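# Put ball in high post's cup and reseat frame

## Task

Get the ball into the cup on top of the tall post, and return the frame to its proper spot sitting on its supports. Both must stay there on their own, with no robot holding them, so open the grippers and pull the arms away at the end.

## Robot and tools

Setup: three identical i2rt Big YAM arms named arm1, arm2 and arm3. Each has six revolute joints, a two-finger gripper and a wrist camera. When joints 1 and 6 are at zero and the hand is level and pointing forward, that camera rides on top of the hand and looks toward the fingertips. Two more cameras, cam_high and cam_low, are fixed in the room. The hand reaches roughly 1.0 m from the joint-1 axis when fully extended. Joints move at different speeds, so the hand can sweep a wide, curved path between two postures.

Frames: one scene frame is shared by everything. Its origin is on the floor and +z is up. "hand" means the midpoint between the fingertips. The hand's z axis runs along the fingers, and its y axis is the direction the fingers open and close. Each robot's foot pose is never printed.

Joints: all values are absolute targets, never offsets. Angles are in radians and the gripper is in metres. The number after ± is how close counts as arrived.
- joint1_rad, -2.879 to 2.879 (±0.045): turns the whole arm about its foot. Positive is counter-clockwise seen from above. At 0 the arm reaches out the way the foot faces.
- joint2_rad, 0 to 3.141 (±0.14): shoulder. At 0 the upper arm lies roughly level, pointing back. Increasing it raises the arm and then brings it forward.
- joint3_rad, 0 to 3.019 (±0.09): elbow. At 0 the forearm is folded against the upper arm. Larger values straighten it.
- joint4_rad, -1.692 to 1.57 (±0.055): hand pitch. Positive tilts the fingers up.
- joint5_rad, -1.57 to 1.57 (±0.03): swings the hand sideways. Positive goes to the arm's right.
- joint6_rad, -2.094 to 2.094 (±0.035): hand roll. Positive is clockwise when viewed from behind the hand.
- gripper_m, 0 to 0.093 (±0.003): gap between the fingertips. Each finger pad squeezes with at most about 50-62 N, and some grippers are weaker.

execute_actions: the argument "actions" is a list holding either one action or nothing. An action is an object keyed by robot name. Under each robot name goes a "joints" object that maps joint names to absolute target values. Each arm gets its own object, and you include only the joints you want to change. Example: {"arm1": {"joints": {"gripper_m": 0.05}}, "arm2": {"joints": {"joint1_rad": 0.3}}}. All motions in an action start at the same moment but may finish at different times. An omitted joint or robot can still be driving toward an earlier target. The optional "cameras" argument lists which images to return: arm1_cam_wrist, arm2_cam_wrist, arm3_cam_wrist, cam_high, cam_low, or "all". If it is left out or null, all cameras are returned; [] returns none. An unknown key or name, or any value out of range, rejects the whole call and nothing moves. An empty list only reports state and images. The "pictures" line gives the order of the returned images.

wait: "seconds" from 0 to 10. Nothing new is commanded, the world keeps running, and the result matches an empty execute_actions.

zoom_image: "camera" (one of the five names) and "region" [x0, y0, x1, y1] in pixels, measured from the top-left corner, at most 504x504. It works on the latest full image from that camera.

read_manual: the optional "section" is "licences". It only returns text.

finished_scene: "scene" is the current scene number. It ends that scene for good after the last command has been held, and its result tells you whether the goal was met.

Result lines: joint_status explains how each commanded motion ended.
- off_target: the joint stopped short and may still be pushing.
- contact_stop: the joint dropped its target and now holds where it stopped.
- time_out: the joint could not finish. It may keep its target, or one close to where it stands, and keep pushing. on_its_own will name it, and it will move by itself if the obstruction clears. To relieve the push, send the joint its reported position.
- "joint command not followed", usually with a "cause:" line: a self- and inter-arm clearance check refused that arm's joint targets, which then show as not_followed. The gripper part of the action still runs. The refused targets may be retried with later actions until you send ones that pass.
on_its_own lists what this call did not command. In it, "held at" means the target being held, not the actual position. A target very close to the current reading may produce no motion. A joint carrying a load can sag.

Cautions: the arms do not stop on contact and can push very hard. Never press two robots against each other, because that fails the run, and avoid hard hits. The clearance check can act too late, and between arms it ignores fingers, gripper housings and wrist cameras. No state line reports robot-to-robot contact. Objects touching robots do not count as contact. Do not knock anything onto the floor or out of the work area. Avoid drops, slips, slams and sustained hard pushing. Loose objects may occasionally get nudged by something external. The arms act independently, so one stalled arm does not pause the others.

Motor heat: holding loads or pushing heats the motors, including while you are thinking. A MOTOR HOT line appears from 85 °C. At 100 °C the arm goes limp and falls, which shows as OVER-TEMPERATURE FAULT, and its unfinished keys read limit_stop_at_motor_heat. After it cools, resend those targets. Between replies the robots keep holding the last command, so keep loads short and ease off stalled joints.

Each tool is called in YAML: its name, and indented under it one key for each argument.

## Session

execute_actions:
  actions: []

Scene clock: 0.00 s.
Motor temperatures (°C, as the motors report them): arm1=[25 29 28 28 24 26] | arm2=[25 25 27 28 25 26] | arm3=[27 26 31 26 25 28]
arm1.joint_positions: joint1_rad=+0.123 joint2_rad=+0.634 joint3_rad=+1.423 joint4_rad=-1.183 joint5_rad=-0.033 joint6_rad=+0.397 gripper_m=+0.095
arm1.joint_status: not commanded
arm1.hand: x=+1.1895 y=-0.0270 z=+1.3409 quat_wxyz=(+0.145, +0.827, -0.121, -0.530) (m; scene frame)
arm2.joint_positions: joint1_rad=+0.246 joint2_rad=+0.570 joint3_rad=+1.339 joint4_rad=-1.251 joint5_rad=+0.058 joint6_rad=-0.255 gripper_m=+0.094
arm2.joint_status: not commanded
arm2.hand: x=-0.5720 y=+1.0732 z=+1.3266 quat_wxyz=(-0.431, -0.251, -0.821, +0.279) (m; scene frame)
arm3.joint_positions: joint1_rad=+0.362 joint2_rad=+0.489 joint3_rad=+1.442 joint4_rad=-1.470 joint5_rad=-0.252 joint6_rad=+0.263 gripper_m=+0.094
arm3.joint_status: not commanded
arm3.hand: x=-0.7364 y=-1.1020 z=+1.3728 quat_wxyz=(-0.266, +0.502, -0.697, -0.437) (m; scene frame)
pictures: arm1_cam_wrist, arm2_cam_wrist, arm3_cam_wrist, cam_high, cam_low
Images, in order (width x height): arm1_cam_wrist 504x504, arm2_cam_wrist 504x504, arm3_cam_wrist 504x504, cam_high 504x504, cam_low 504x504.

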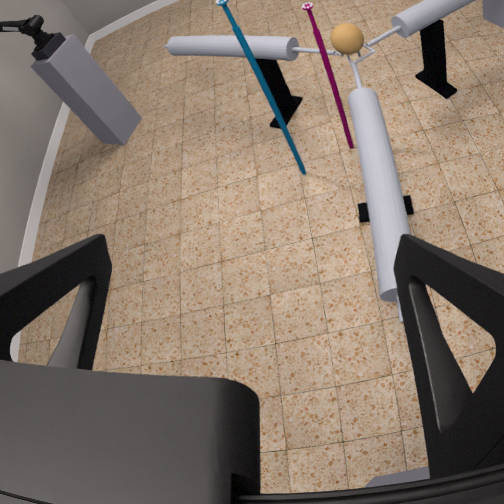

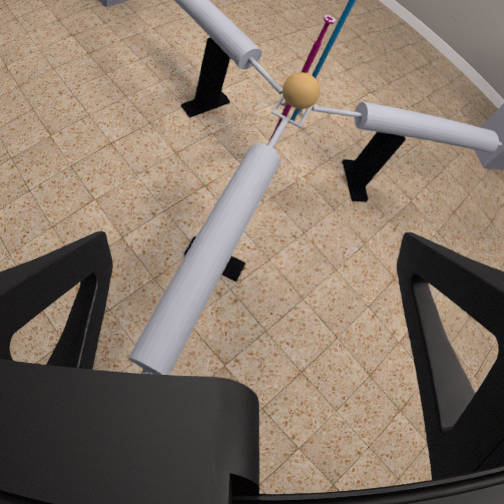

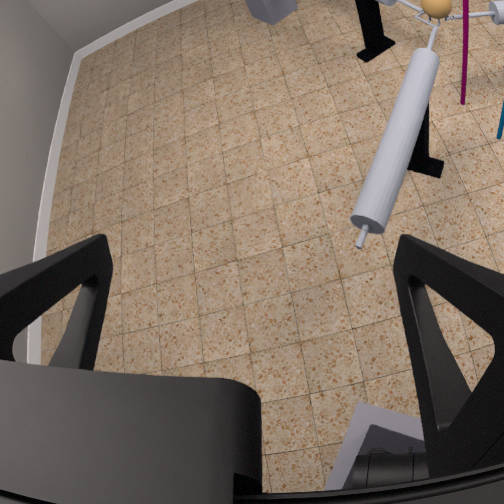

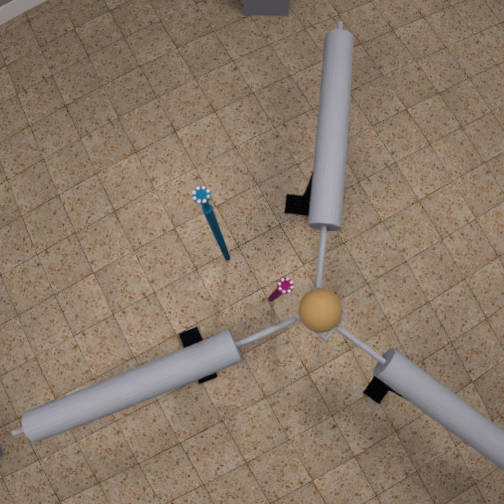

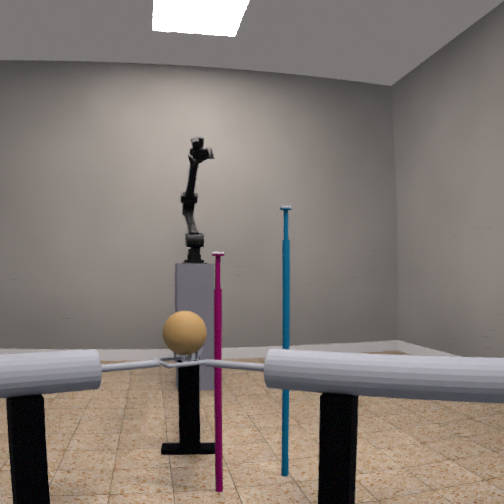

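execute_actions:
  actions:
    - {"arm1": {"joints": {"joint1_rad": -0.09, "joint2_rad": 2.359, "joint3_rad": 1.279, "joint4_rad": -0.491, "joint5_rad": 0, "joint6_rad": 0.01}}, "arm2": {"joints": {"joint1_rad": 0.377, "joint2_rad": 2.325, "joint3_rad": 0.559, "joint4_rad": 0.194, "joint5_rad": 0, "joint6_rad": 0.47}}, "arm3": {"joints": {"joint1_rad": 0.495, "joint2_rad": 2.567, "joint3_rad": 1.547, "joint4_rad": -0.55, "joint5_rad": 0, "joint6_rad": 0.585}}}
  cameras: ["arm1_cam_wrist", "arm2_cam_wrist", "arm3_cam_wrist"]

Scene clock: 16.77 s.
Motor temperatures (°C, as the motors report them): arm1=[25 29 29 28 24 26] | arm2=[25 25 29 28 25 26] | arm3=[27 27 32 26 25 28]
arm1.joint_positions: joint1_rad=-0.087 joint2_rad=+2.356 joint3_rad=+1.273 joint4_rad=-0.499 joint5_rad=-0.002 joint6_rad=+0.023 gripper_m=+0.095
arm1.joint_status: all done
arm1.hand: x=+0.9437 y=+0.0637 z=+0.5181 quat_wxyz=(+0.000, +0.997, -0.073, +0.013) (m; scene frame)
arm2.joint_positions: joint1_rad=+0.370 joint2_rad=+2.329 joint3_rad=+0.566 joint4_rad=+0.178 joint5_rad=+0.002 joint6_rad=+0.460 gripper_m=+0.094
arm2.joint_status: all done
arm2.hand: x=-0.5288 y=+1.0974 z=+0.5210 quat_wxyz=(+0.012, -0.542, -0.840, -0.005) (m; scene frame)
arm3.joint_positions: joint1_rad=+0.485 joint2_rad=+2.577 joint3_rad=+1.537 joint4_rad=-0.559 joint5_rad=-0.004 joint6_rad=+0.576 gripper_m=+0.094
arm3.joint_status: all done
arm3.hand: x=-0.6763 y=-0.6923 z=+0.5139 quat_wxyz=(+0.007, +0.439, -0.898, +0.010) (m; scene frame)
pictures: arm1_cam_wrist, arm2_cam_wrist, arm3_cam_wrist
Images, in order (width x height): arm1_cam_wrist 504x504, arm2_cam_wrist 504x504, arm3_cam_wrist 504x504.

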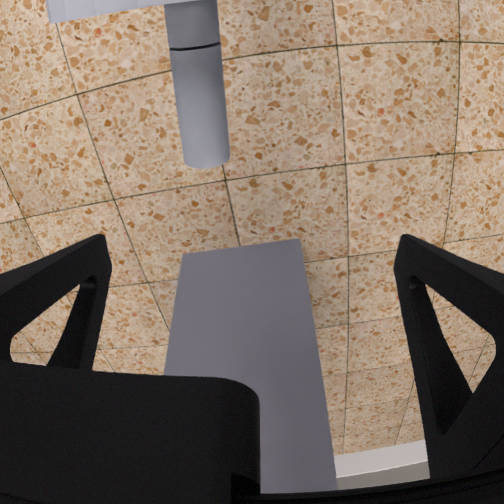

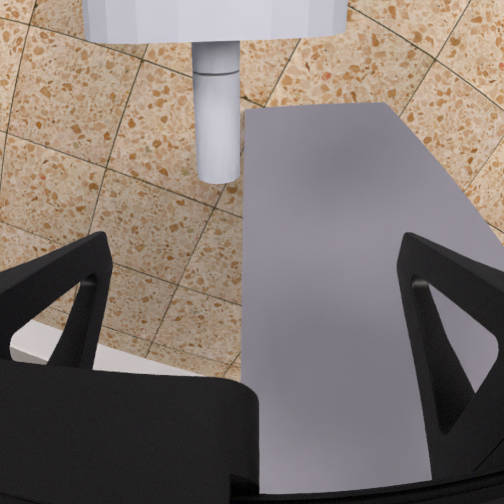

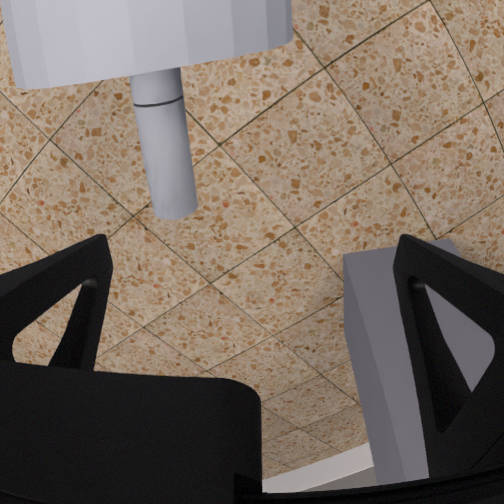

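execute_actions:
  actions:
    - {"arm1": {"joints": {"joint1_rad": -0.035, "joint6_rad": 0.065}}, "arm2": {"joints": {"joint1_rad": 0.422, "joint6_rad": 0.515}}, "arm3": {"joints": {"joint1_rad": 0.556, "joint6_rad": 0.645}}}
  cameras: []

execute_actions:
  actions:
    - {"arm1": {"joints": {"joint2_rad": 2.582, "joint3_rad": 1.445, "joint4_rad": -0.434}}, "arm2": {"joints": {"joint2_rad": 2.618, "joint3_rad": 0.754, "joint4_rad": 0.294}}, "arm3": {"joints": {"joint2_rad": 2.79, "joint3_rad": 1.755, "joint4_rad": -0.536}}}
  cameras: ["arm1_cam_wrist", "arm2_cam_wrist", "arm3_cam_wrist"]

Scene clock: 31.93 s.
Motor temperatures (°C, as the motors report them): arm1=[25 30 29 28 24 26] | arm2=[25 25 28 28 25 26] | arm3=[27 28 32 26 25 28]
arm1.joint_positions: joint1_rad=-0.032 joint2_rad=+2.356 joint3_rad=+1.273 joint4_rad=-0.499 joint5_rad=-0.001 joint6_rad=+0.052 gripper_m=+0.095
arm1.joint_status: all done
arm1.hand: x=+0.9409 y=+0.0357 z=+0.5180 quat_wxyz=(+0.000, +0.998, -0.060, +0.013) (m; scene frame)
arm2.joint_positions: joint1_rad=+0.416 joint2_rad=+2.329 joint3_rad=+0.566 joint4_rad=+0.178 joint5_rad=+0.002 joint6_rad=+0.505 gripper_m=+0.094
arm2.joint_status: all done
arm2.hand: x=-0.5214 y=+1.1068 z=+0.5211 quat_wxyz=(+0.012, -0.541, -0.841, -0.005) (m; scene frame)
arm3.joint_positions: joint1_rad=+0.561 joint2_rad=+2.577 joint3_rad=+1.537 joint4_rad=-0.559 joint5_rad=-0.002 joint6_rad=+0.636 gripper_m=+0.094
arm3.joint_status: all done
arm3.hand: x=-0.7189 y=-0.6903 z=+0.5138 quat_wxyz=(+0.006, +0.446, -0.895, +0.011) (m; scene frame)
pictures: none
No camera images: the call's "cameras" was empty. Leave "cameras" out to get every camera's image.

Scene clock: 33.13 s.
Motor temperatures (°C, as the motors report them): arm1=[25 30 29 28 24 26] | arm2=[25 25 28 28 25 26] | arm3=[27 28 32 26 25 28]
arm1.joint_positions: joint1_rad=-0.032 joint2_rad=+2.583 joint3_rad=+1.437 joint4_rad=-0.436 joint5_rad=-0.001 joint6_rad=+0.052 gripper_m=+0.095
arm1.joint_status: all done
arm1.hand: x=+0.9226 y=+0.0371 z=+0.4306 quat_wxyz=(+0.000, +0.998, -0.060, +0.013) (m; scene frame)
arm2.joint_positions: joint1_rad=+0.416 joint2_rad=+2.632 joint3_rad=+0.752 joint4_rad=+0.282 joint5_rad=+0.001 joint6_rad=+0.509 gripper_m=+0.094
arm2.joint_status: all done
arm2.hand: x=-0.5152 y=+1.1035 z=+0.4295 quat_wxyz=(+0.018, -0.543, -0.840, -0.006) (m; scene frame)
arm3.joint_positions: joint1_rad=+0.561 joint2_rad=+2.798 joint3_rad=+1.734 joint4_rad=-0.539 joint5_rad=+0.000 joint6_rad=+0.636 gripper_m=+0.094
arm3.joint_status: all done
arm3.hand: x=-0.7182 y=-0.6761 z=+0.4277 quat_wxyz=(+0.006, +0.446, -0.895, +0.013) (m; scene frame)
pictures: arm1_cam_wrist, arm2_cam_wrist, arm3_cam_wrist
Images, in order (width x height): arm1_cam_wrist 504x504, arm2_cam_wrist 504x504, arm3_cam_wrist 504x504.

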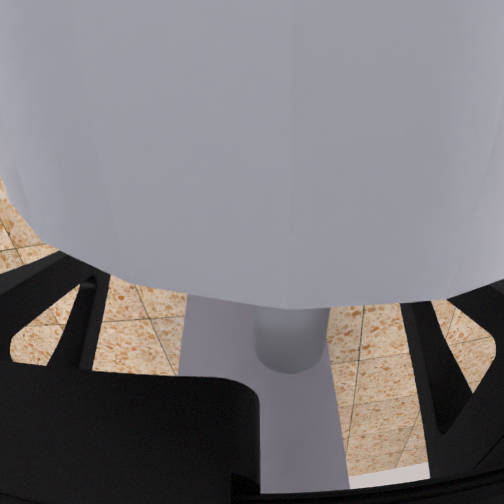

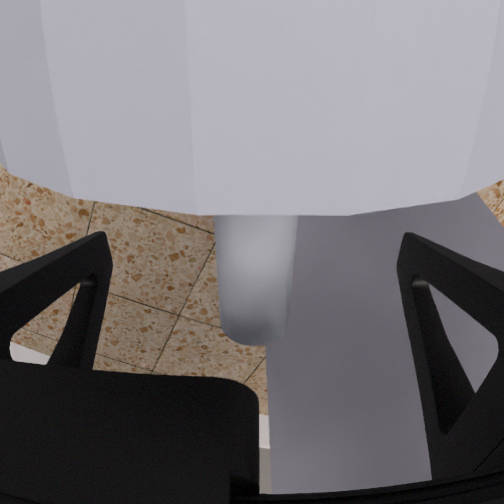

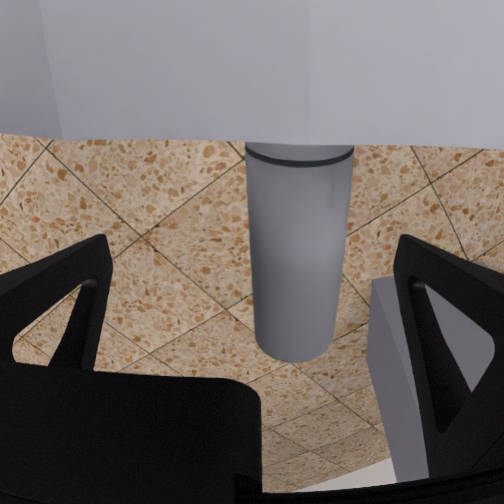

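execute_actions:
  actions:
    - {"arm1": {"joints": {"joint2_rad": 2.565, "joint3_rad": 1.395, "joint4_rad": -0.404}}, "arm2": {"joints": {"gripper_m": 0.0}}, "arm3": {"joints": {"gripper_m": 0.0}}}
  cameras: ["arm1_cam_wrist"]

execute_actions:
  actions:
    - {"arm1": {"joints": {"gripper_m": 0.0}}}
  cameras: ["arm1_cam_wrist", "cam_high"]

Scene clock: 40.13 s.
Motor temperatures (°C, as the motors report them): arm1=[25 30 28 28 24 26] | arm2=[25 25 28 28 25 26] | arm3=[27 28 32 26 25 28]
arm1.joint_positions: joint1_rad=-0.032 joint2_rad=+2.573 joint3_rad=+1.400 joint4_rad=-0.415 joint5_rad=-0.001 joint6_rad=+0.052 gripper_m=+0.095
arm1.joint_status: all done
arm1.hand: x=+0.9346 y=+0.0362 z=+0.4303 quat_wxyz=(+0.000, +0.998, -0.060, +0.016) (m; scene frame)
arm2.joint_positions: joint1_rad=+0.419 joint2_rad=+2.632 joint3_rad=+0.752 joint4_rad=+0.283 joint5_rad=-0.009 joint6_rad=+0.515 gripper_m=+0.018
arm2.joint_status: gripper_m off_target (ended at +0.018, target +0.000)
arm2.hand: x=-0.5133 y=+1.1051 z=+0.4294 quat_wxyz=(+0.017, -0.545, -0.838, -0.011) (m; scene frame)
arm3.joint_positions: joint1_rad=+0.558 joint2_rad=+2.798 joint3_rad=+1.733 joint4_rad=-0.543 joint5_rad=+0.005 joint6_rad=+0.639 gripper_m=+0.016
arm3.joint_status: gripper_m off_target (ended at +0.016, target +0.000)
arm3.hand: x=-0.7159 y=-0.6775 z=+0.4277 quat_wxyz=(+0.005, +0.444, -0.896, +0.017) (m; scene frame)
pictures: arm1_cam_wrist
Images, in order (width x height): arm1_cam_wrist 504x504.

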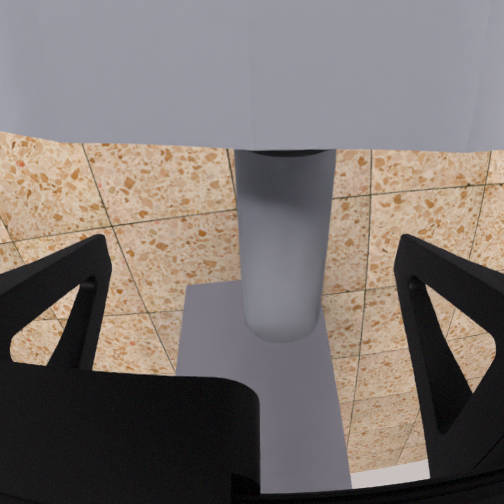

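Scene clock: 40.87 s.
Motor temperatures (°C, as the motors report them): arm1=[25 30 28 28 24 26] | arm2=[25 25 28 28 25 26] | arm3=[27 28 32 26 25 28]
arm1.joint_positions: joint1_rad=-0.037 joint2_rad=+2.573 joint3_rad=+1.400 joint4_rad=-0.415 joint5_rad=+0.007 joint6_rad=+0.054 gripper_m=+0.018
arm1.joint_status: gripper_m off_target (ended at +0.018, target +0.000)
arm1.hand: x=+0.9349 y=+0.0407 z=+0.4303 quat_wxyz=(-0.004, +0.998, -0.064, +0.016) (m; scene frame)
arm2.joint_positions: joint1_rad=+0.419 joint2_rad=+2.631 joint3_rad=+0.753 joint4_rad=+0.284 joint5_rad=-0.011 joint6_rad=+0.517 gripper_m=+0.018
arm2.joint_status: not commanded
arm2.hand: x=-0.5121 y=+1.1047 z=+0.4294 quat_wxyz=(+0.015, -0.545, -0.838, -0.012) (m; scene frame)
arm3.joint_positions: joint1_rad=+0.559 joint2_rad=+2.798 joint3_rad=+1.733 joint4_rad=-0.544 joint5_rad=+0.001 joint6_rad=+0.639 gripper_m=+0.016
arm3.joint_status: not commanded
arm3.hand: x=-0.7170 y=-0.6775 z=+0.4277 quat_wxyz=(+0.007, +0.444, -0.896, +0.016) (m; scene frame)
pictures: arm1_cam_wrist, cam_high
Images, in order (width x height): arm1_cam_wrist 504x504, cam_high 504x504.

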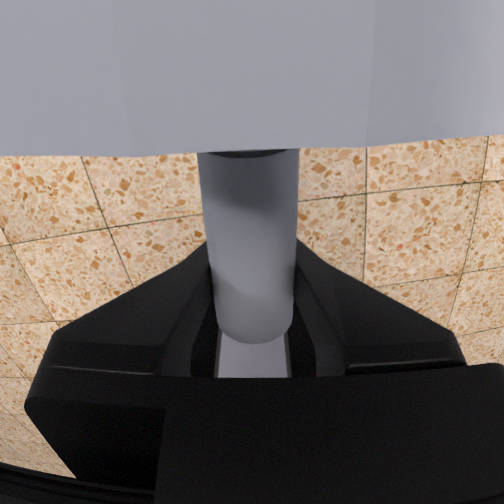

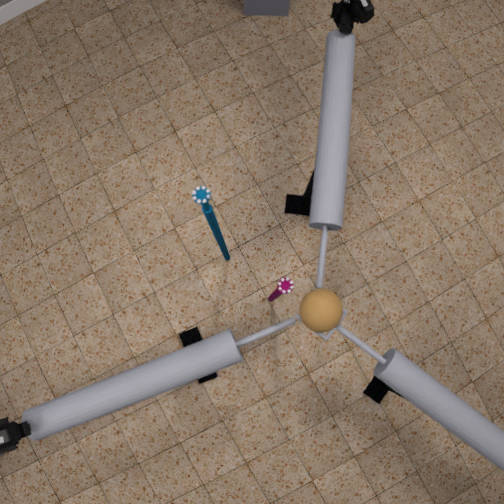

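execute_actions:
  actions:
    - {"arm1": {"joints": {"joint2_rad": 2.26, "joint3_rad": 1.29, "joint4_rad": -0.573}}, "arm2": {"joints": {"joint2_rad": 2.145, "joint3_rad": 0.53, "joint4_rad": 0.064}}, "arm3": {"joints": {"joint2_rad": 2.49, "joint3_rad": 1.585, "joint4_rad": -0.641}}}
  cameras: []

execute_actions:
  actions:
    - {"arm1": {"joints": {"joint2_rad": 2.0, "joint3_rad": 1.29, "joint4_rad": -0.823}}, "arm2": {"joints": {"joint2_rad": 1.613, "joint3_rad": 0.48, "joint4_rad": -0.416}}, "arm3": {"joints": {"joint2_rad": 2.235, "joint3_rad": 1.535, "joint4_rad": -0.831}}}
  cameras: []

execute_actions:
  actions:
    - {"arm1": {"joints": {"joint2_rad": 1.812, "joint3_rad": 1.42, "joint4_rad": -1.125}}, "arm2": {"joints": {"joint2_rad": 1.21, "joint3_rad": 0.625, "joint4_rad": -0.95}}, "arm3": {"joints": {"joint2_rad": 2.04, "joint3_rad": 1.605, "joint4_rad": -1.085}}}
  cameras: []

execute_actions:
  actions:
    - {"arm1": {"joints": {"joint2_rad": 1.714, "joint3_rad": 1.655, "joint4_rad": -1.44}}, "arm2": {"joints": {"joint2_rad": 1.035, "joint3_rad": 0.89, "joint4_rad": -1.37}}, "arm3": {"joints": {"joint2_rad": 1.92, "joint3_rad": 1.79, "joint4_rad": -1.375}}}
  cameras: ["cam_high", "cam_low"]

Scene clock: 65.57 s.
Motor temperatures (°C, as the motors report them): arm1=[25 30 28 28 24 26] | arm2=[25 25 27 28 25 26] | arm3=[27 28 32 26 25 28]
arm1.joint_positions: joint1_rad=-0.041 joint2_rad=+2.279 joint3_rad=+1.281 joint4_rad=-0.569 joint5_rad=+0.006 joint6_rad=+0.054 gripper_m=+0.018
arm1.joint_status: all done
arm1.hand: x=+0.9272 y=+0.0430 z=+0.5577 quat_wxyz=(-0.004, +0.998, -0.066, +0.006) (m; scene frame)
arm2.joint_positions: joint1_rad=+0.420 joint2_rad=+2.185 joint3_rad=+0.524 joint4_rad=+0.071 joint5_rad=-0.009 joint6_rad=+0.519 gripper_m=+0.018
arm2.joint_status: all done
arm2.hand: x=-0.5179 y=+1.1072 z=+0.5578 quat_wxyz=(+0.013, -0.546, -0.838, -0.011) (m; scene frame)
arm3.joint_positions: joint1_rad=+0.572 joint2_rad=+2.525 joint3_rad=+1.564 joint4_rad=-0.651 joint5_rad=-0.002 joint6_rad=+0.643 gripper_m=+0.016
arm3.joint_status: all done
arm3.hand: x=-0.7255 y=-0.6762 z=+0.5487 quat_wxyz=(+0.009, +0.448, -0.894, +0.017) (m; scene frame)
pictures: none
No camera images: the call's "cameras" was empty. Leave "cameras" out to get every camera's image.

Scene clock: 66.73 s.
Motor temperatures (°C, as the motors report them): arm1=[25 30 28 28 24 26] | arm2=[25 25 27 28 25 26] | arm3=[27 28 32 26 25 28]
arm1.joint_positions: joint1_rad=-0.042 joint2_rad=+2.018 joint3_rad=+1.272 joint4_rad=-0.830 joint5_rad=+0.008 joint6_rad=+0.054 gripper_m=+0.018
arm1.joint_status: all done
arm1.hand: x=+0.9269 y=+0.0433 z=+0.6883 quat_wxyz=(-0.005, +0.998, -0.066, +0.010) (m; scene frame)
arm2.joint_positions: joint1_rad=+0.426 joint2_rad=+1.648 joint3_rad=+0.462 joint4_rad=-0.410 joint5_rad=-0.018 joint6_rad=+0.526 gripper_m=+0.018
arm2.joint_status: all done
arm2.hand: x=-0.5166 y=+1.1086 z=+0.6863 quat_wxyz=(+0.016, -0.546, -0.838, -0.015) (m; scene frame)
arm3.joint_positions: joint1_rad=+0.579 joint2_rad=+2.265 joint3_rad=+1.500 joint4_rad=-0.854 joint5_rad=+0.001 joint6_rad=+0.658 gripper_m=+0.016
arm3.joint_status: all done
arm3.hand: x=-0.7290 y=-0.6757 z=+0.6814 quat_wxyz=(+0.009, +0.445, -0.895, +0.021) (m; scene frame)
pictures: none
No camera images: the call's "cameras" was empty. Leave "cameras" out to get every camera's image.

Scene clock: 67.90 s.
Motor temperatures (°C, as the motors report them): arm1=[25 30 28 28 24 26] | arm2=[25 25 28 28 25 26] | arm3=[27 28 32 26 25 28]
arm1.joint_positions: joint1_rad=-0.044 joint2_rad=+1.824 joint3_rad=+1.356 joint4_rad=-1.120 joint5_rad=+0.012 joint6_rad=+0.054 gripper_m=+0.018
arm1.joint_status: all done
arm1.hand: x=+0.9318 y=+0.0446 z=+0.8134 quat_wxyz=(-0.007, +0.998, -0.067, +0.016) (m; scene frame)
arm2.joint_positions: joint1_rad=+0.429 joint2_rad=+1.227 joint3_rad=+0.565 joint4_rad=-0.921 joint5_rad=-0.013 joint6_rad=+0.528 gripper_m=+0.018
arm2.joint_status: all done
arm2.hand: x=-0.5161 y=+1.1065 z=+0.8126 quat_wxyz=(+0.010, -0.546, -0.838, -0.012) (m; scene frame)
arm3.joint_positions: joint1_rad=+0.572 joint2_rad=+2.053 joint3_rad=+1.523 joint4_rad=-1.092 joint5_rad=+0.000 joint6_rad=+0.655 gripper_m=+0.016
arm3.joint_status: all done
arm3.hand: x=-0.7253 y=-0.6812 z=+0.8090 quat_wxyz=(+0.010, +0.443, -0.896, +0.022) (m; scene frame)
pictures: none
No camera images: the call's "cameras" was empty. Leave "cameras" out to get every camera's image.

Scene clock: 70.30 s.
Motor temperatures (°C, as the motors report them): arm1=[25 30 29 28 25 26] | arm2=[25 25 29 28 25 26] | arm3=[27 28 33 26 25 28]
arm1.joint_positions: joint1_rad=-0.045 joint2_rad=+1.729 joint3_rad=+1.572 joint4_rad=-1.445 joint5_rad=+0.011 joint6_rad=+0.054 gripper_m=+0.018
arm1.joint_status: all done
arm1.hand: x=+0.9312 y=+0.0446 z=+0.9394 quat_wxyz=(-0.006, +0.997, -0.068, +0.023) (m; scene frame)
arm2.joint_positions: joint1_rad=+0.440 joint2_rad=+1.044 joint3_rad=+0.797 joint4_rad=-1.354 joint5_rad=-0.016 joint6_rad=+0.537 gripper_m=+0.018
arm2.joint_status: joint3_rad time_out (moved +0.233 of +0.325); the others done
arm2.on_its_own: joint3_rad reads +0.797 and still pushes toward +0.890 since a time_out
arm2.hand: x=-0.5168 y=+1.1092 z=+0.9363 quat_wxyz=(+0.019, -0.545, -0.838, -0.014) (m; scene frame)
arm3.joint_positions: joint1_rad=+0.577 joint2_rad=+1.926 joint3_rad=+1.696 joint4_rad=-1.395 joint5_rad=-0.006 joint6_rad=+0.658 gripper_m=+0.016
arm3.joint_status: joint3_rad time_out (moved +0.173 of +0.267); the others done
arm3.on_its_own: joint3_rad reads +1.696 and still pushes toward +1.790 since a time_out
arm3.hand: x=-0.7293 y=-0.6802 z=+0.9429 quat_wxyz=(+0.013, +0.443, -0.896, +0.022) (m; scene frame)
pictures: cam_high, cam_low
Images, in order (width x height): cam_high 504x504, cam_low 504x504.

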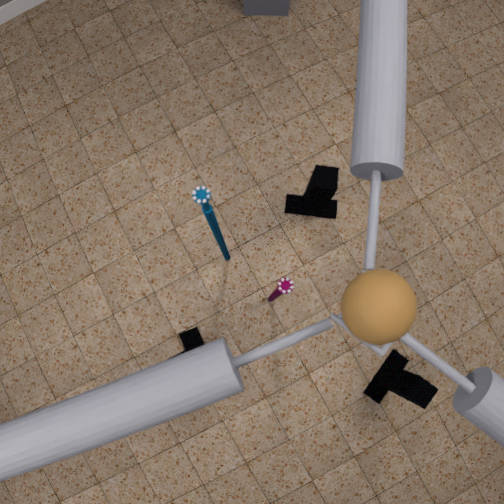

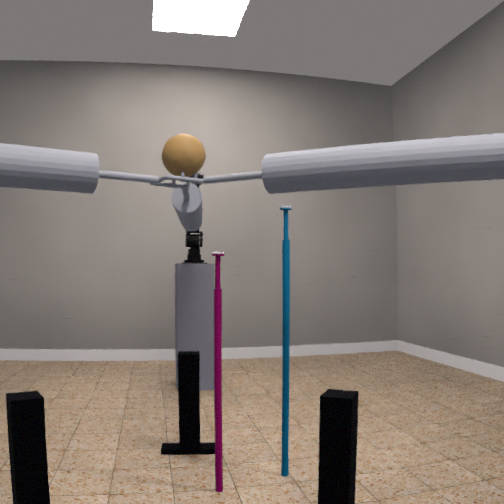

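execute_actions:
  actions:
    - {"arm1": {"joints": {"joint1_rad": 0.191, "joint2_rad": 1.598, "joint3_rad": 1.51, "joint4_rad": -1.43, "joint6_rad": 0.29}}, "arm2": {"joints": {"joint1_rad": 0.256, "joint2_rad": 1.33, "joint3_rad": 1.16, "joint4_rad": -1.348, "joint6_rad": 0.353}}, "arm3": {"joints": {"joint1_rad": 0.478, "joint2_rad": 1.62, "joint3_rad": 1.38, "joint4_rad": -1.277, "joint6_rad": 0.559}}}
  cameras: []

execute_actions:
  actions:
    - {"arm1": {"joints": {"joint1_rad": 0.459, "joint2_rad": 1.569, "joint3_rad": 1.475, "joint4_rad": -1.424, "joint6_rad": 0.558}}, "arm2": {"joints": {"joint1_rad": 0.16, "joint2_rad": 1.585, "joint3_rad": 1.46, "joint4_rad": -1.311, "joint6_rad": 0.257}}, "arm3": {"joints": {"joint1_rad": 0.317, "joint2_rad": 1.346, "joint3_rad": 1.076, "joint4_rad": -1.247, "joint6_rad": 0.398}}}
  cameras: []

execute_actions:
  actions:
    - {"arm1": {"joints": {"joint1_rad": 0.721, "joint2_rad": 1.627, "joint3_rad": 1.546, "joint4_rad": -1.436, "joint6_rad": 0.82}}, "arm2": {"joints": {"joint1_rad": 0.102, "joint2_rad": 1.88, "joint3_rad": 1.88, "joint4_rad": -1.383, "joint6_rad": 0.2}}, "arm3": {"joints": {"joint1_rad": 0.035, "joint2_rad": 1.087, "joint3_rad": 0.86, "joint4_rad": -1.292, "joint6_rad": 0.116}}}
  cameras: ["cam_high", "cam_low"]

Scene clock: 93.73 s.
Motor temperatures (°C, as the motors report them): arm1=[25 30 34 28 25 26] | arm2=[25 25 34 28 25 26] | arm3=[27 28 37 26 25 28]
arm1.joint_positions: joint1_rad=+0.201 joint2_rad=+1.629 joint3_rad=+1.480 joint4_rad=-1.450 joint5_rad=-0.004 joint6_rad=+0.287 gripper_m=+0.018
arm1.joint_status: all done
arm1.hand: x=+0.9711 y=-0.0792 z=+0.9539 quat_wxyz=(-0.002, +0.998, -0.061, +0.021) (m; scene frame)
arm2.joint_positions: joint1_rad=+0.271 joint2_rad=+1.354 joint3_rad=+1.081 joint4_rad=-1.355 joint5_rad=-0.008 joint6_rad=+0.381 gripper_m=+0.018
arm2.joint_status: all done
arm2.hand: x=-0.4693 y=+0.9994 z=+0.9482 quat_wxyz=(+0.032, -0.550, -0.834, -0.015) (m; scene frame)
arm3.joint_positions: joint1_rad=+0.513 joint2_rad=+1.646 joint3_rad=+1.345 joint4_rad=-1.317 joint5_rad=-0.012 joint6_rad=+0.585 gripper_m=+0.016
arm3.joint_status: all done
arm3.hand: x=-0.6995 y=-0.7857 z=+0.9575 quat_wxyz=(+0.015, +0.447, -0.894, +0.016) (m; scene frame)
pictures: none
No camera images: the call's "cameras" was empty. Leave "cameras" out to get every camera's image.

Scene clock: 94.77 s.
Motor temperatures (°C, as the motors report them): arm1=[25 30 34 28 25 26] | arm2=[25 25 34 28 25 26] | arm3=[27 28 37 26 25 28]
arm1.joint_positions: joint1_rad=+0.470 joint2_rad=+1.606 joint3_rad=+1.427 joint4_rad=-1.456 joint5_rad=-0.011 joint6_rad=+0.554 gripper_m=+0.018
arm1.joint_status: all done
arm1.hand: x=+1.0276 y=-0.1955 z=+0.9454 quat_wxyz=(-0.011, +0.997, -0.061, +0.039) (m; scene frame)
arm2.joint_positions: joint1_rad=+0.170 joint2_rad=+1.638 joint3_rad=+1.379 joint4_rad=-1.316 joint5_rad=-0.005 joint6_rad=+0.278 gripper_m=+0.018
arm2.joint_status: all done
arm2.hand: x=-0.4189 y=+0.8796 z=+0.9398 quat_wxyz=(+0.006, -0.550, -0.835, -0.009) (m; scene frame)
arm3.joint_positions: joint1_rad=+0.343 joint2_rad=+1.361 joint3_rad=+1.038 joint4_rad=-1.285 joint5_rad=-0.012 joint6_rad=+0.419 gripper_m=+0.016
arm3.joint_status: all done
arm3.hand: x=-0.6451 y=-0.9028 z=+0.9607 quat_wxyz=(+0.015, +0.446, -0.895, +0.010) (m; scene frame)
pictures: none
No camera images: the call's "cameras" was empty. Leave "cameras" out to get every camera's image.

Scene clock: 97.17 s.
Motor temperatures (°C, as the motors report them): arm1=[25 30 34 28 25 26] | arm2=[25 25 35 28 25 26] | arm3=[27 28 37 26 25 28]
arm1.joint_positions: joint1_rad=+0.730 joint2_rad=+1.639 joint3_rad=+1.451 joint4_rad=-1.451 joint5_rad=-0.015 joint6_rad=+0.810 gripper_m=+0.018
arm1.joint_status: joint3_rad time_out (moved +0.025 of +0.119); the others done
arm1.on_its_own: joint3_rad reads +1.451 and still pushes toward +1.546 since a time_out
arm1.hand: x=+1.0840 y=-0.3045 z=+0.9404 quat_wxyz=(-0.018, +0.997, -0.059, +0.037) (m; scene frame)
arm2.joint_positions: joint1_rad=+0.101 joint2_rad=+1.947 joint3_rad=+1.778 joint4_rad=-1.382 joint5_rad=-0.002 joint6_rad=+0.206 gripper_m=+0.018
arm2.joint_status: joint3_rad time_out (moved +0.399 of +0.501); the others done
arm2.on_its_own: joint3_rad reads +1.778 and still pushes toward +1.880 since a time_out
arm2.hand: x=-0.3750 y=+0.7594 z=+0.9260 quat_wxyz=(-0.006, -0.548, -0.836, -0.003) (m; scene frame)
arm3.joint_positions: joint1_rad=+0.044 joint2_rad=+1.100 joint3_rad=+0.824 joint4_rad=-1.315 joint5_rad=+0.003 joint6_rad=+0.125 gripper_m=+0.016
arm3.joint_status: all done
arm3.hand: x=-0.5872 y=-1.0204 z=+0.9617 quat_wxyz=(+0.006, +0.444, -0.896, +0.005) (m; scene frame)
pictures: cam_high, cam_low
Images, in order (width x height): cam_high 504x504, cam_low 504x504.

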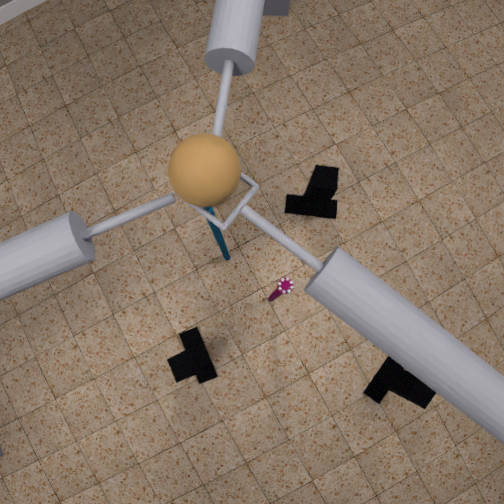

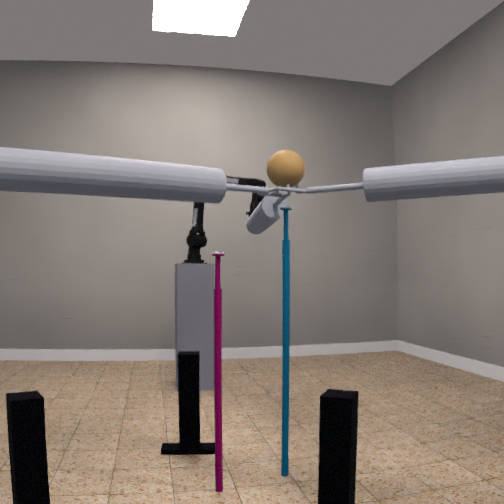

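zoom_image:
  camera: "cam_high"
  region: [110, 100, 290, 260]

zoom_image:
  camera: "cam_low"
  region: [220, 130, 360, 250]

Region (110, 100, 290, 260) of cam_high's 504x504 image, scaled by 2.800, with more detail than that image has.

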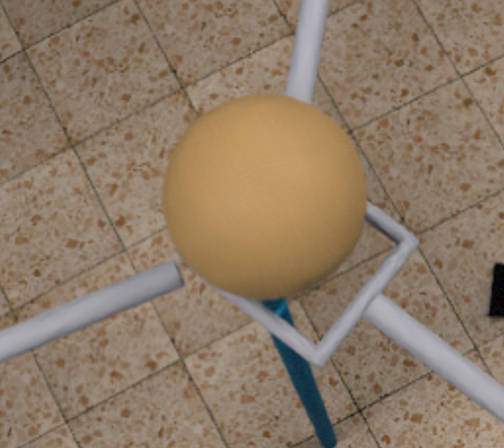

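Region (220, 130, 360, 250) of cam_low's 504x504 image, scaled by 3.600, with more detail than that image has; it fills the top 432 rows of this view, and the rest is white.

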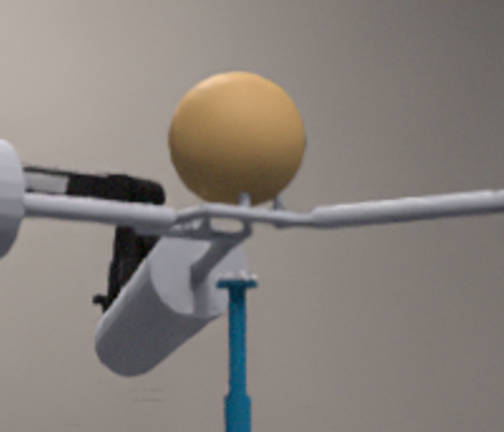

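execute_actions:
  actions:
    - {"arm1": {"joints": {"joint1_rad": 0.76, "joint2_rad": 1.592, "joint3_rad": 1.377, "joint4_rad": -1.27, "joint6_rad": 0.85}}, "arm2": {"joints": {"joint1_rad": 0.127, "joint2_rad": 1.93, "joint3_rad": 1.834, "joint4_rad": -1.285, "joint6_rad": 0.228}}, "arm3": {"joints": {"joint1_rad": -0.031, "joint2_rad": 1.17, "joint3_rad": 0.761, "joint4_rad": -1.1, "joint6_rad": 0.05}}}
  cameras: ["cam_high", "cam_low"]

zoom_image:
  camera: "cam_high"
  region: [110, 100, 290, 260]

zoom_image:
  camera: "cam_low"
  region: [220, 130, 360, 250]

Scene clock: 110.07 s.
Motor temperatures (°C, as the motors report them): arm1=[25 30 36 28 25 26] | arm2=[25 26 36 28 25 26] | arm3=[27 27 36 26 25 28]
arm1.joint_positions: joint1_rad=+0.766 joint2_rad=+1.619 joint3_rad=+1.339 joint4_rad=-1.313 joint5_rad=-0.013 joint6_rad=+0.847 gripper_m=+0.018
arm1.joint_status: all done
arm1.hand: x=+1.0986 y=-0.3140 z=+0.9073 quat_wxyz=(-0.004, +0.998, -0.059, +0.020) (m; scene frame)
arm2.joint_positions: joint1_rad=+0.120 joint2_rad=+1.983 joint3_rad=+1.778 joint4_rad=-1.318 joint5_rad=-0.005 joint6_rad=+0.229 gripper_m=+0.018
arm2.joint_status: all done
arm2.hand: x=-0.3557 y=+0.7541 z=+0.9052 quat_wxyz=(-0.019, -0.550, -0.835, +0.001) (m; scene frame)
arm3.joint_positions: joint1_rad=-0.012 joint2_rad=+1.191 joint3_rad=+0.725 joint4_rad=-1.140 joint5_rad=-0.001 joint6_rad=+0.063 gripper_m=+0.016
arm3.joint_status: all done
arm3.hand: x=-0.5723 y=-1.0248 z=+0.9029 quat_wxyz=(+0.014, +0.446, -0.895, +0.007) (m; scene frame)
pictures: cam_high, cam_low
Images, in order (width x height): cam_high 504x504, cam_low 504x504.

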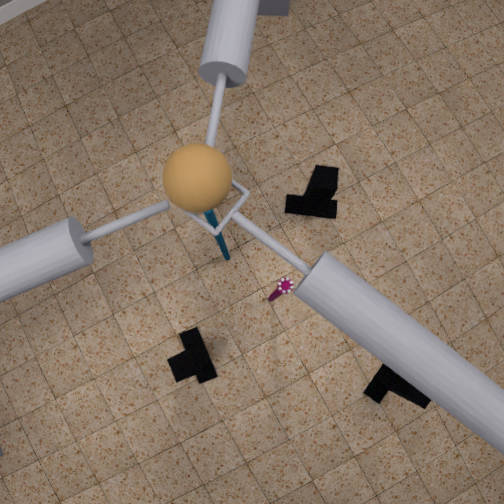

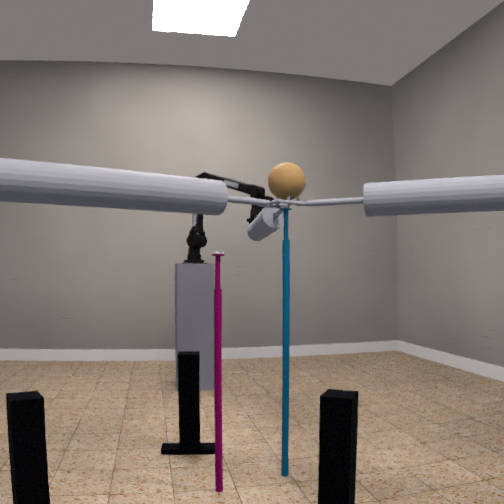

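Region (110, 100, 290, 260) of cam_high's 504x504 image, scaled by 2.800, with more detail than that image has.

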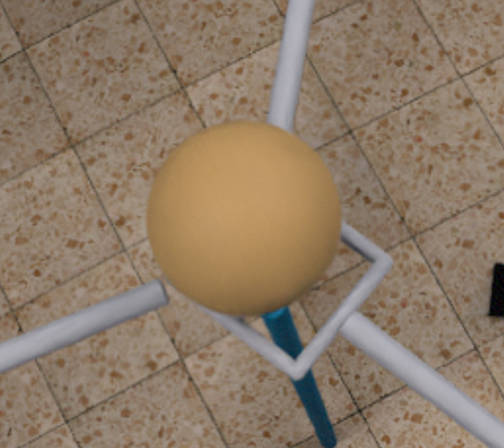

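Region (220, 130, 360, 250) of cam_low's 504x504 image, scaled by 3.600, with more detail than that image has; it fills the top 432 rows of this view, and the rest is white.

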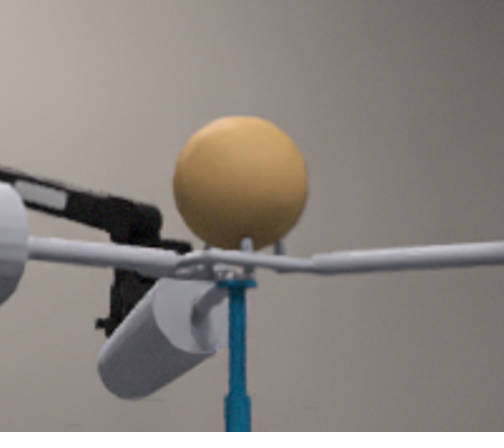

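execute_actions:
  actions:
    - {"arm1": {"joints": {"joint2_rad": 1.672, "joint3_rad": 1.277, "joint4_rad": -1.1}}, "arm2": {"joints": {"joint2_rad": 1.99, "joint3_rad": 1.707, "joint4_rad": -1.12}}, "arm3": {"joints": {"joint2_rad": 1.275, "joint3_rad": 0.642, "joint4_rad": -0.87}}}
  cameras: ["cam_high", "cam_low"]

zoom_image:
  camera: "cam_low"
  region: [220, 130, 360, 250]

Scene clock: 120.87 s.
Motor temperatures (°C, as the motors report them): arm1=[25 30 34 28 25 26] | arm2=[25 26 35 28 25 26] | arm3=[27 27 36 26 25 28]
arm1.joint_positions: joint1_rad=+0.772 joint2_rad=+1.701 joint3_rad=+1.244 joint4_rad=-1.137 joint5_rad=-0.016 joint6_rad=+0.851 gripper_m=+0.018
arm1.joint_status: all done
arm1.hand: x=+1.0977 y=-0.3202 z=+0.8362 quat_wxyz=(-0.003, +0.998, -0.058, +0.021) (m; scene frame)
arm2.joint_positions: joint1_rad=+0.120 joint2_rad=+2.043 joint3_rad=+1.686 joint4_rad=-1.158 joint5_rad=+0.000 joint6_rad=+0.231 gripper_m=+0.018
arm2.joint_status: all done
arm2.hand: x=-0.3536 y=+0.7508 z=+0.8356 quat_wxyz=(-0.022, -0.550, -0.835, +0.004) (m; scene frame)
arm3.joint_positions: joint1_rad=-0.013 joint2_rad=+1.298 joint3_rad=+0.613 joint4_rad=-0.910 joint5_rad=+0.000 joint6_rad=+0.063 gripper_m=+0.016
arm3.joint_status: all done
arm3.hand: x=-0.5731 y=-1.0265 z=+0.8388 quat_wxyz=(+0.009, +0.446, -0.895, +0.005) (m; scene frame)
pictures: cam_high, cam_low
Images, in order (width x height): cam_high 504x504, cam_low 504x504.

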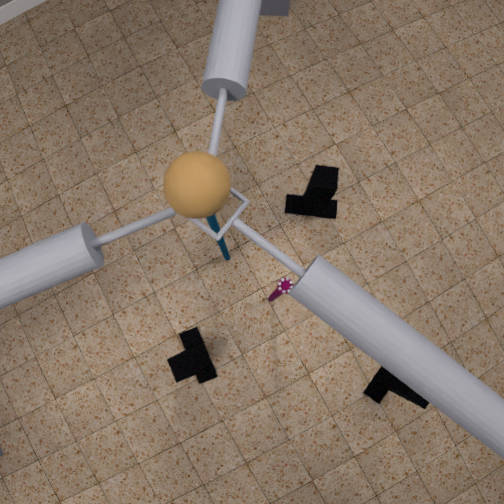

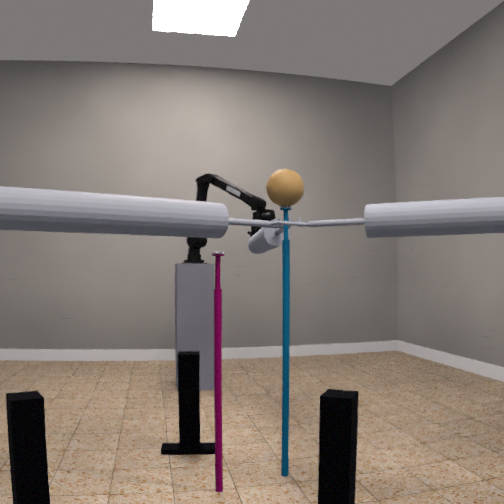

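Region (220, 130, 360, 250) of cam_low's 504x504 image, scaled by 3.600, with more detail than that image has; it fills the top 432 rows of this view, and the rest is white.

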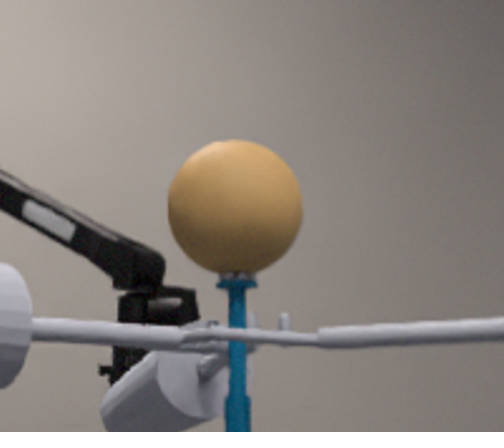

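execute_actions:
  actions:
    - {"arm1": {"joints": {"joint1_rad": 0.4945, "joint2_rad": 1.628, "joint3_rad": 1.218, "joint4_rad": -1.1, "joint6_rad": 0.58}}, "arm2": {"joints": {"joint1_rad": 0.174, "joint2_rad": 1.76, "joint3_rad": 1.326, "joint4_rad": -1.07, "joint6_rad": 0.274}}, "arm3": {"joints": {"joint1_rad": 0.278, "joint2_rad": 1.5, "joint3_rad": 0.88, "joint4_rad": -0.89, "joint6_rad": 0.358}}}
  cameras: ["cam_high"]

execute_actions:
  actions:
    - {"arm1": {"joints": {"joint1_rad": 0.21, "joint2_rad": 1.655, "joint3_rad": 1.254, "joint4_rad": -1.11, "joint6_rad": 0.295}}, "arm2": {"joints": {"joint1_rad": 0.262, "joint2_rad": 1.478, "joint3_rad": 0.957, "joint4_rad": -0.99, "joint6_rad": 0.362}}, "arm3": {"joints": {"joint1_rad": 0.45, "joint2_rad": 1.74, "joint3_rad": 1.193, "joint4_rad": -0.965, "joint6_rad": 0.53}}}
  cameras: []

execute_actions:
  actions:
    - {"arm1": {"joints": {"joint1_rad": -0.041, "joint2_rad": 1.765, "joint3_rad": 1.403, "joint4_rad": -1.15, "joint6_rad": 0.05}}, "arm2": {"joints": {"joint1_rad": 0.42, "joint2_rad": 1.162, "joint3_rad": 0.655, "joint4_rad": -1.015, "joint6_rad": 0.518}}, "arm3": {"joints": {"joint1_rad": 0.558, "joint2_rad": 1.995, "joint3_rad": 1.59, "joint4_rad": -1.105, "joint6_rad": 0.639}}}
  cameras: ["cam_high"]

Scene clock: 141.50 s.
Motor temperatures (°C, as the motors report them): arm1=[25 30 33 28 25 26] | arm2=[25 27 32 28 25 26] | arm3=[27 27 35 26 25 28]
arm1.joint_positions: joint1_rad=+0.508 joint2_rad=+1.660 joint3_rad=+1.176 joint4_rad=-1.123 joint5_rad=-0.012 joint6_rad=+0.594 gripper_m=+0.018
arm1.joint_status: all done
arm1.hand: x=+1.0464 y=-0.2066 z=+0.8309 quat_wxyz=(-0.004, +0.998, -0.062, +0.026) (m; scene frame)
arm2.joint_positions: joint1_rad=+0.176 joint2_rad=+1.782 joint3_rad=+1.311 joint4_rad=-1.102 joint5_rad=+0.000 joint6_rad=+0.284 gripper_m=+0.018
arm2.joint_status: all done
arm2.hand: x=-0.4019 y=+0.8638 z=+0.8466 quat_wxyz=(+0.006, -0.550, -0.835, -0.006) (m; scene frame)
arm3.joint_positions: joint1_rad=+0.274 joint2_rad=+1.520 joint3_rad=+0.817 joint4_rad=-0.901 joint5_rad=-0.001 joint6_rad=+0.351 gripper_m=+0.016
arm3.joint_status: all done
arm3.hand: x=-0.6212 y=-0.9174 z=+0.8326 quat_wxyz=(+0.010, +0.445, -0.895, +0.010) (m; scene frame)
pictures: cam_high
Images, in order (width x height): cam_high 504x504.

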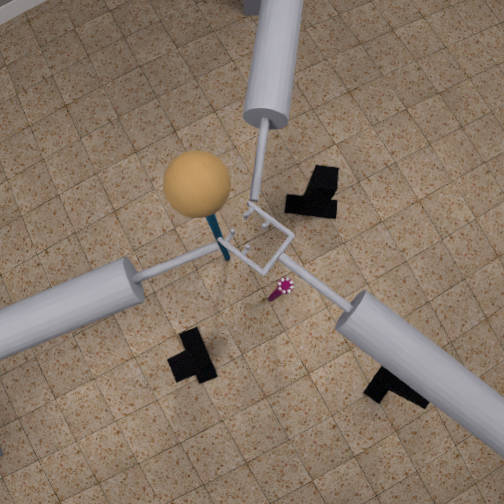

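Scene clock: 142.63 s.
Motor temperatures (°C, as the motors report them): arm1=[25 30 33 28 25 26] | arm2=[25 27 32 28 25 26] | arm3=[27 27 35 26 25 28]
arm1.joint_positions: joint1_rad=+0.211 joint2_rad=+1.661 joint3_rad=+1.186 joint4_rad=-1.120 joint5_rad=+0.001 joint6_rad=+0.300 gripper_m=+0.018
arm1.joint_status: all done
arm1.hand: x=+0.9983 y=-0.0785 z=+0.8333 quat_wxyz=(-0.004, +0.998, -0.063, +0.019) (m; scene frame)
arm2.joint_positions: joint1_rad=+0.272 joint2_rad=+1.493 joint3_rad=+0.941 joint4_rad=-1.020 joint5_rad=-0.008 joint6_rad=+0.376 gripper_m=+0.018
arm2.joint_status: all done
arm2.hand: x=-0.4516 y=+0.9836 z=+0.8487 quat_wxyz=(+0.004, -0.548, -0.836, -0.009) (m; scene frame)
arm3.joint_positions: joint1_rad=+0.438 joint2_rad=+1.768 joint3_rad=+1.126 joint4_rad=-0.965 joint5_rad=+0.005 joint6_rad=+0.518 gripper_m=+0.016
arm3.joint_status: all done
arm3.hand: x=-0.6627 y=-0.8006 z=+0.8273 quat_wxyz=(+0.007, +0.444, -0.896, +0.016) (m; scene frame)
pictures: none
No camera images: the call's "cameras" was empty. Leave "cameras" out to get every camera's image.

Scene clock: 143.73 s.
Motor temperatures (°C, as the motors report them): arm1=[25 30 33 28 25 26] | arm2=[25 26 32 28 25 26] | arm3=[27 27 35 26 25 28]
arm1.joint_positions: joint1_rad=-0.046 joint2_rad=+1.788 joint3_rad=+1.345 joint4_rad=-1.151 joint5_rad=+0.008 joint6_rad=+0.047 gripper_m=+0.018
arm1.joint_status: all done
arm1.hand: x=+0.9419 y=+0.0441 z=+0.8269 quat_wxyz=(-0.005, +0.998, -0.065, +0.019) (m; scene frame)
arm2.joint_positions: joint1_rad=+0.424 joint2_rad=+1.180 joint3_rad=+0.632 joint4_rad=-1.025 joint5_rad=-0.016 joint6_rad=+0.521 gripper_m=+0.018
arm2.joint_status: all done
arm2.hand: x=-0.5093 y=+1.0999 z=+0.8445 quat_wxyz=(+0.006, -0.545, -0.838, -0.014) (m; scene frame)
arm3.joint_positions: joint1_rad=+0.554 joint2_rad=+2.023 joint3_rad=+1.506 joint4_rad=-1.102 joint5_rad=+0.011 joint6_rad=+0.630 gripper_m=+0.016
arm3.joint_status: all done
arm3.hand: x=-0.7130 y=-0.6874 z=+0.8205 quat_wxyz=(+0.005, +0.445, -0.895, +0.023) (m; scene frame)
pictures: cam_high
Images, in order (width x height): cam_high 504x504.

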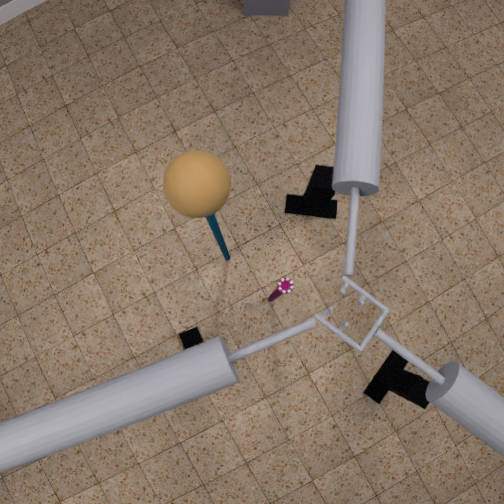

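The frame is back over its starting spot, so I'll lower it onto the rests.

execute_actions:
  actions:
    - {"arm1": {"joints": {"joint2_rad": 2.0, "joint3_rad": 1.28, "joint4_rad": -0.823}}, "arm2": {"joints": {"joint2_rad": 1.62, "joint3_rad": 0.476, "joint4_rad": -0.416}}, "arm3": {"joints": {"joint2_rad": 2.235, "joint3_rad": 1.525, "joint4_rad": -0.831}}}
  cameras: []

execute_actions:
  actions:
    - {"arm1": {"joints": {"joint2_rad": 2.262, "joint3_rad": 1.29, "joint4_rad": -0.573}}, "arm2": {"joints": {"joint2_rad": 2.16, "joint3_rad": 0.53, "joint4_rad": 0.064}}, "arm3": {"joints": {"joint2_rad": 2.49, "joint3_rad": 1.585, "joint4_rad": -0.641}}}
  cameras: []

execute_actions:
  actions:
    - {"arm1": {"joints": {"joint1_rad": -0.037, "joint2_rad": 2.562, "joint3_rad": 1.41, "joint4_rad": -0.415}}, "arm2": {"joints": {"joint1_rad": 0.419, "joint2_rad": 2.628, "joint3_rad": 0.753, "joint4_rad": 0.284}}, "arm3": {"joints": {"joint1_rad": 0.559, "joint2_rad": 2.786, "joint3_rad": 1.742, "joint4_rad": -0.544}}}
  cameras: ["cam_high", "cam_low"]

Scene clock: 151.67 s.
Motor temperatures (°C, as the motors report them): arm1=[25 30 33 28 25 26] | arm2=[25 26 32 28 25 26] | arm3=[27 28 36 26 25 28]
arm1.joint_positions: joint1_rad=-0.056 joint2_rad=+2.040 joint3_rad=+1.275 joint4_rad=-0.825 joint5_rad=+0.015 joint6_rad=+0.039 gripper_m=+0.018
arm1.joint_status: all done
arm1.hand: x=+0.9292 y=+0.0517 z=+0.6782 quat_wxyz=(-0.008, +0.998, -0.066, +0.017) (m; scene frame)
arm2.joint_positions: joint1_rad=+0.424 joint2_rad=+1.636 joint3_rad=+0.467 joint4_rad=-0.446 joint5_rad=-0.016 joint6_rad=+0.523 gripper_m=+0.018
arm2.joint_status: all done
arm2.hand: x=-0.5196 y=+1.1096 z=+0.6900 quat_wxyz=(+0.026, -0.546, -0.838, -0.015) (m; scene frame)
arm3.joint_positions: joint1_rad=+0.571 joint2_rad=+2.284 joint3_rad=+1.499 joint4_rad=-0.832 joint5_rad=+0.008 joint6_rad=+0.648 gripper_m=+0.016
arm3.joint_status: all done
arm3.hand: x=-0.7231 y=-0.6756 z=+0.6702 quat_wxyz=(+0.006, +0.445, -0.895, +0.022) (m; scene frame)
pictures: none
No camera images: the call's "cameras" was empty. Leave "cameras" out to get every camera's image.

Scene clock: 152.83 s.
Motor temperatures (°C, as the motors report them): arm1=[25 30 33 28 25 26] | arm2=[25 26 31 28 25 26] | arm3=[27 28 36 26 25 28]
arm1.joint_positions: joint1_rad=-0.042 joint2_rad=+2.290 joint3_rad=+1.271 joint4_rad=-0.574 joint5_rad=+0.012 joint6_rad=+0.039 gripper_m=+0.018
arm1.joint_status: all done
arm1.hand: x=+0.9376 y=+0.0433 z=+0.5504 quat_wxyz=(-0.006, +0.998, -0.059, +0.019) (m; scene frame)
arm2.joint_positions: joint1_rad=+0.425 joint2_rad=+2.167 joint3_rad=+0.533 joint4_rad=+0.052 joint5_rad=-0.003 joint6_rad=+0.525 gripper_m=+0.018
arm2.joint_status: all done
arm2.hand: x=-0.5122 y=+1.1033 z=+0.5616 quat_wxyz=(+0.010, -0.546, -0.838, -0.007) (m; scene frame)
arm3.joint_positions: joint1_rad=+0.554 joint2_rad=+2.529 joint3_rad=+1.548 joint4_rad=-0.630 joint5_rad=+0.001 joint6_rad=+0.630 gripper_m=+0.016
arm3.joint_status: all done
arm3.hand: x=-0.7144 y=-0.6819 z=+0.5430 quat_wxyz=(+0.007, +0.446, -0.895, +0.017) (m; scene frame)
pictures: none
No camera images: the call's "cameras" was empty. Leave "cameras" out to get every camera's image.

Scene clock: 153.93 s.
Motor temperatures (°C, as the motors report them): arm1=[25 30 33 28 25 26] | arm2=[25 26 31 28 25 26] | arm3=[27 28 36 26 25 28]
arm1.joint_positions: joint1_rad=-0.029 joint2_rad=+2.573 joint3_rad=+1.390 joint4_rad=-0.416 joint5_rad=+0.001 joint6_rad=+0.047 gripper_m=+0.018
arm1.joint_status: all done
arm1.hand: x=+0.9408 y=+0.0350 z=+0.4290 quat_wxyz=(-0.001, +0.998, -0.057, +0.021) (m; scene frame)
arm2.joint_positions: joint1_rad=+0.424 joint2_rad=+2.620 joint3_rad=+0.758 joint4_rad=+0.280 joint5_rad=+0.003 joint6_rad=+0.527 gripper_m=+0.018
arm2.joint_status: all done
arm2.hand: x=-0.5067 y=+1.0995 z=+0.4315 quat_wxyz=(+0.010, -0.547, -0.837, -0.004) (m; scene frame)
arm3.joint_positions: joint1_rad=+0.550 joint2_rad=+2.793 joint3_rad=+1.719 joint4_rad=-0.546 joint5_rad=+0.003 joint6_rad=+0.633 gripper_m=+0.016
arm3.joint_status: all done
arm3.hand: x=-0.7118 y=-0.6840 z=+0.4281 quat_wxyz=(+0.009, +0.443, -0.896, +0.021) (m; scene frame)
pictures: cam_high, cam_low
Images, in order (width x height): cam_high 504x504, cam_low 504x504.

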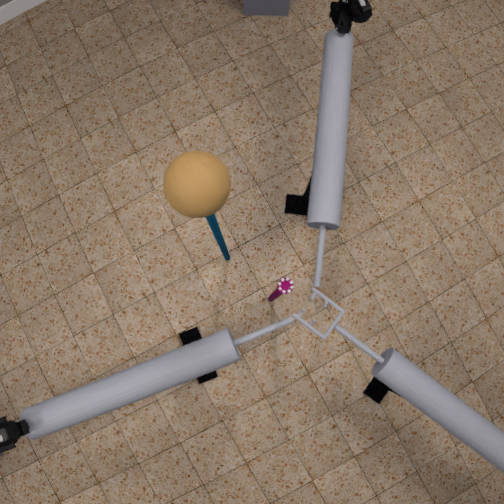

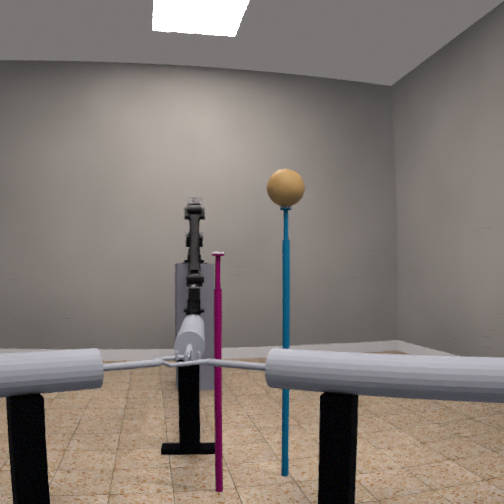

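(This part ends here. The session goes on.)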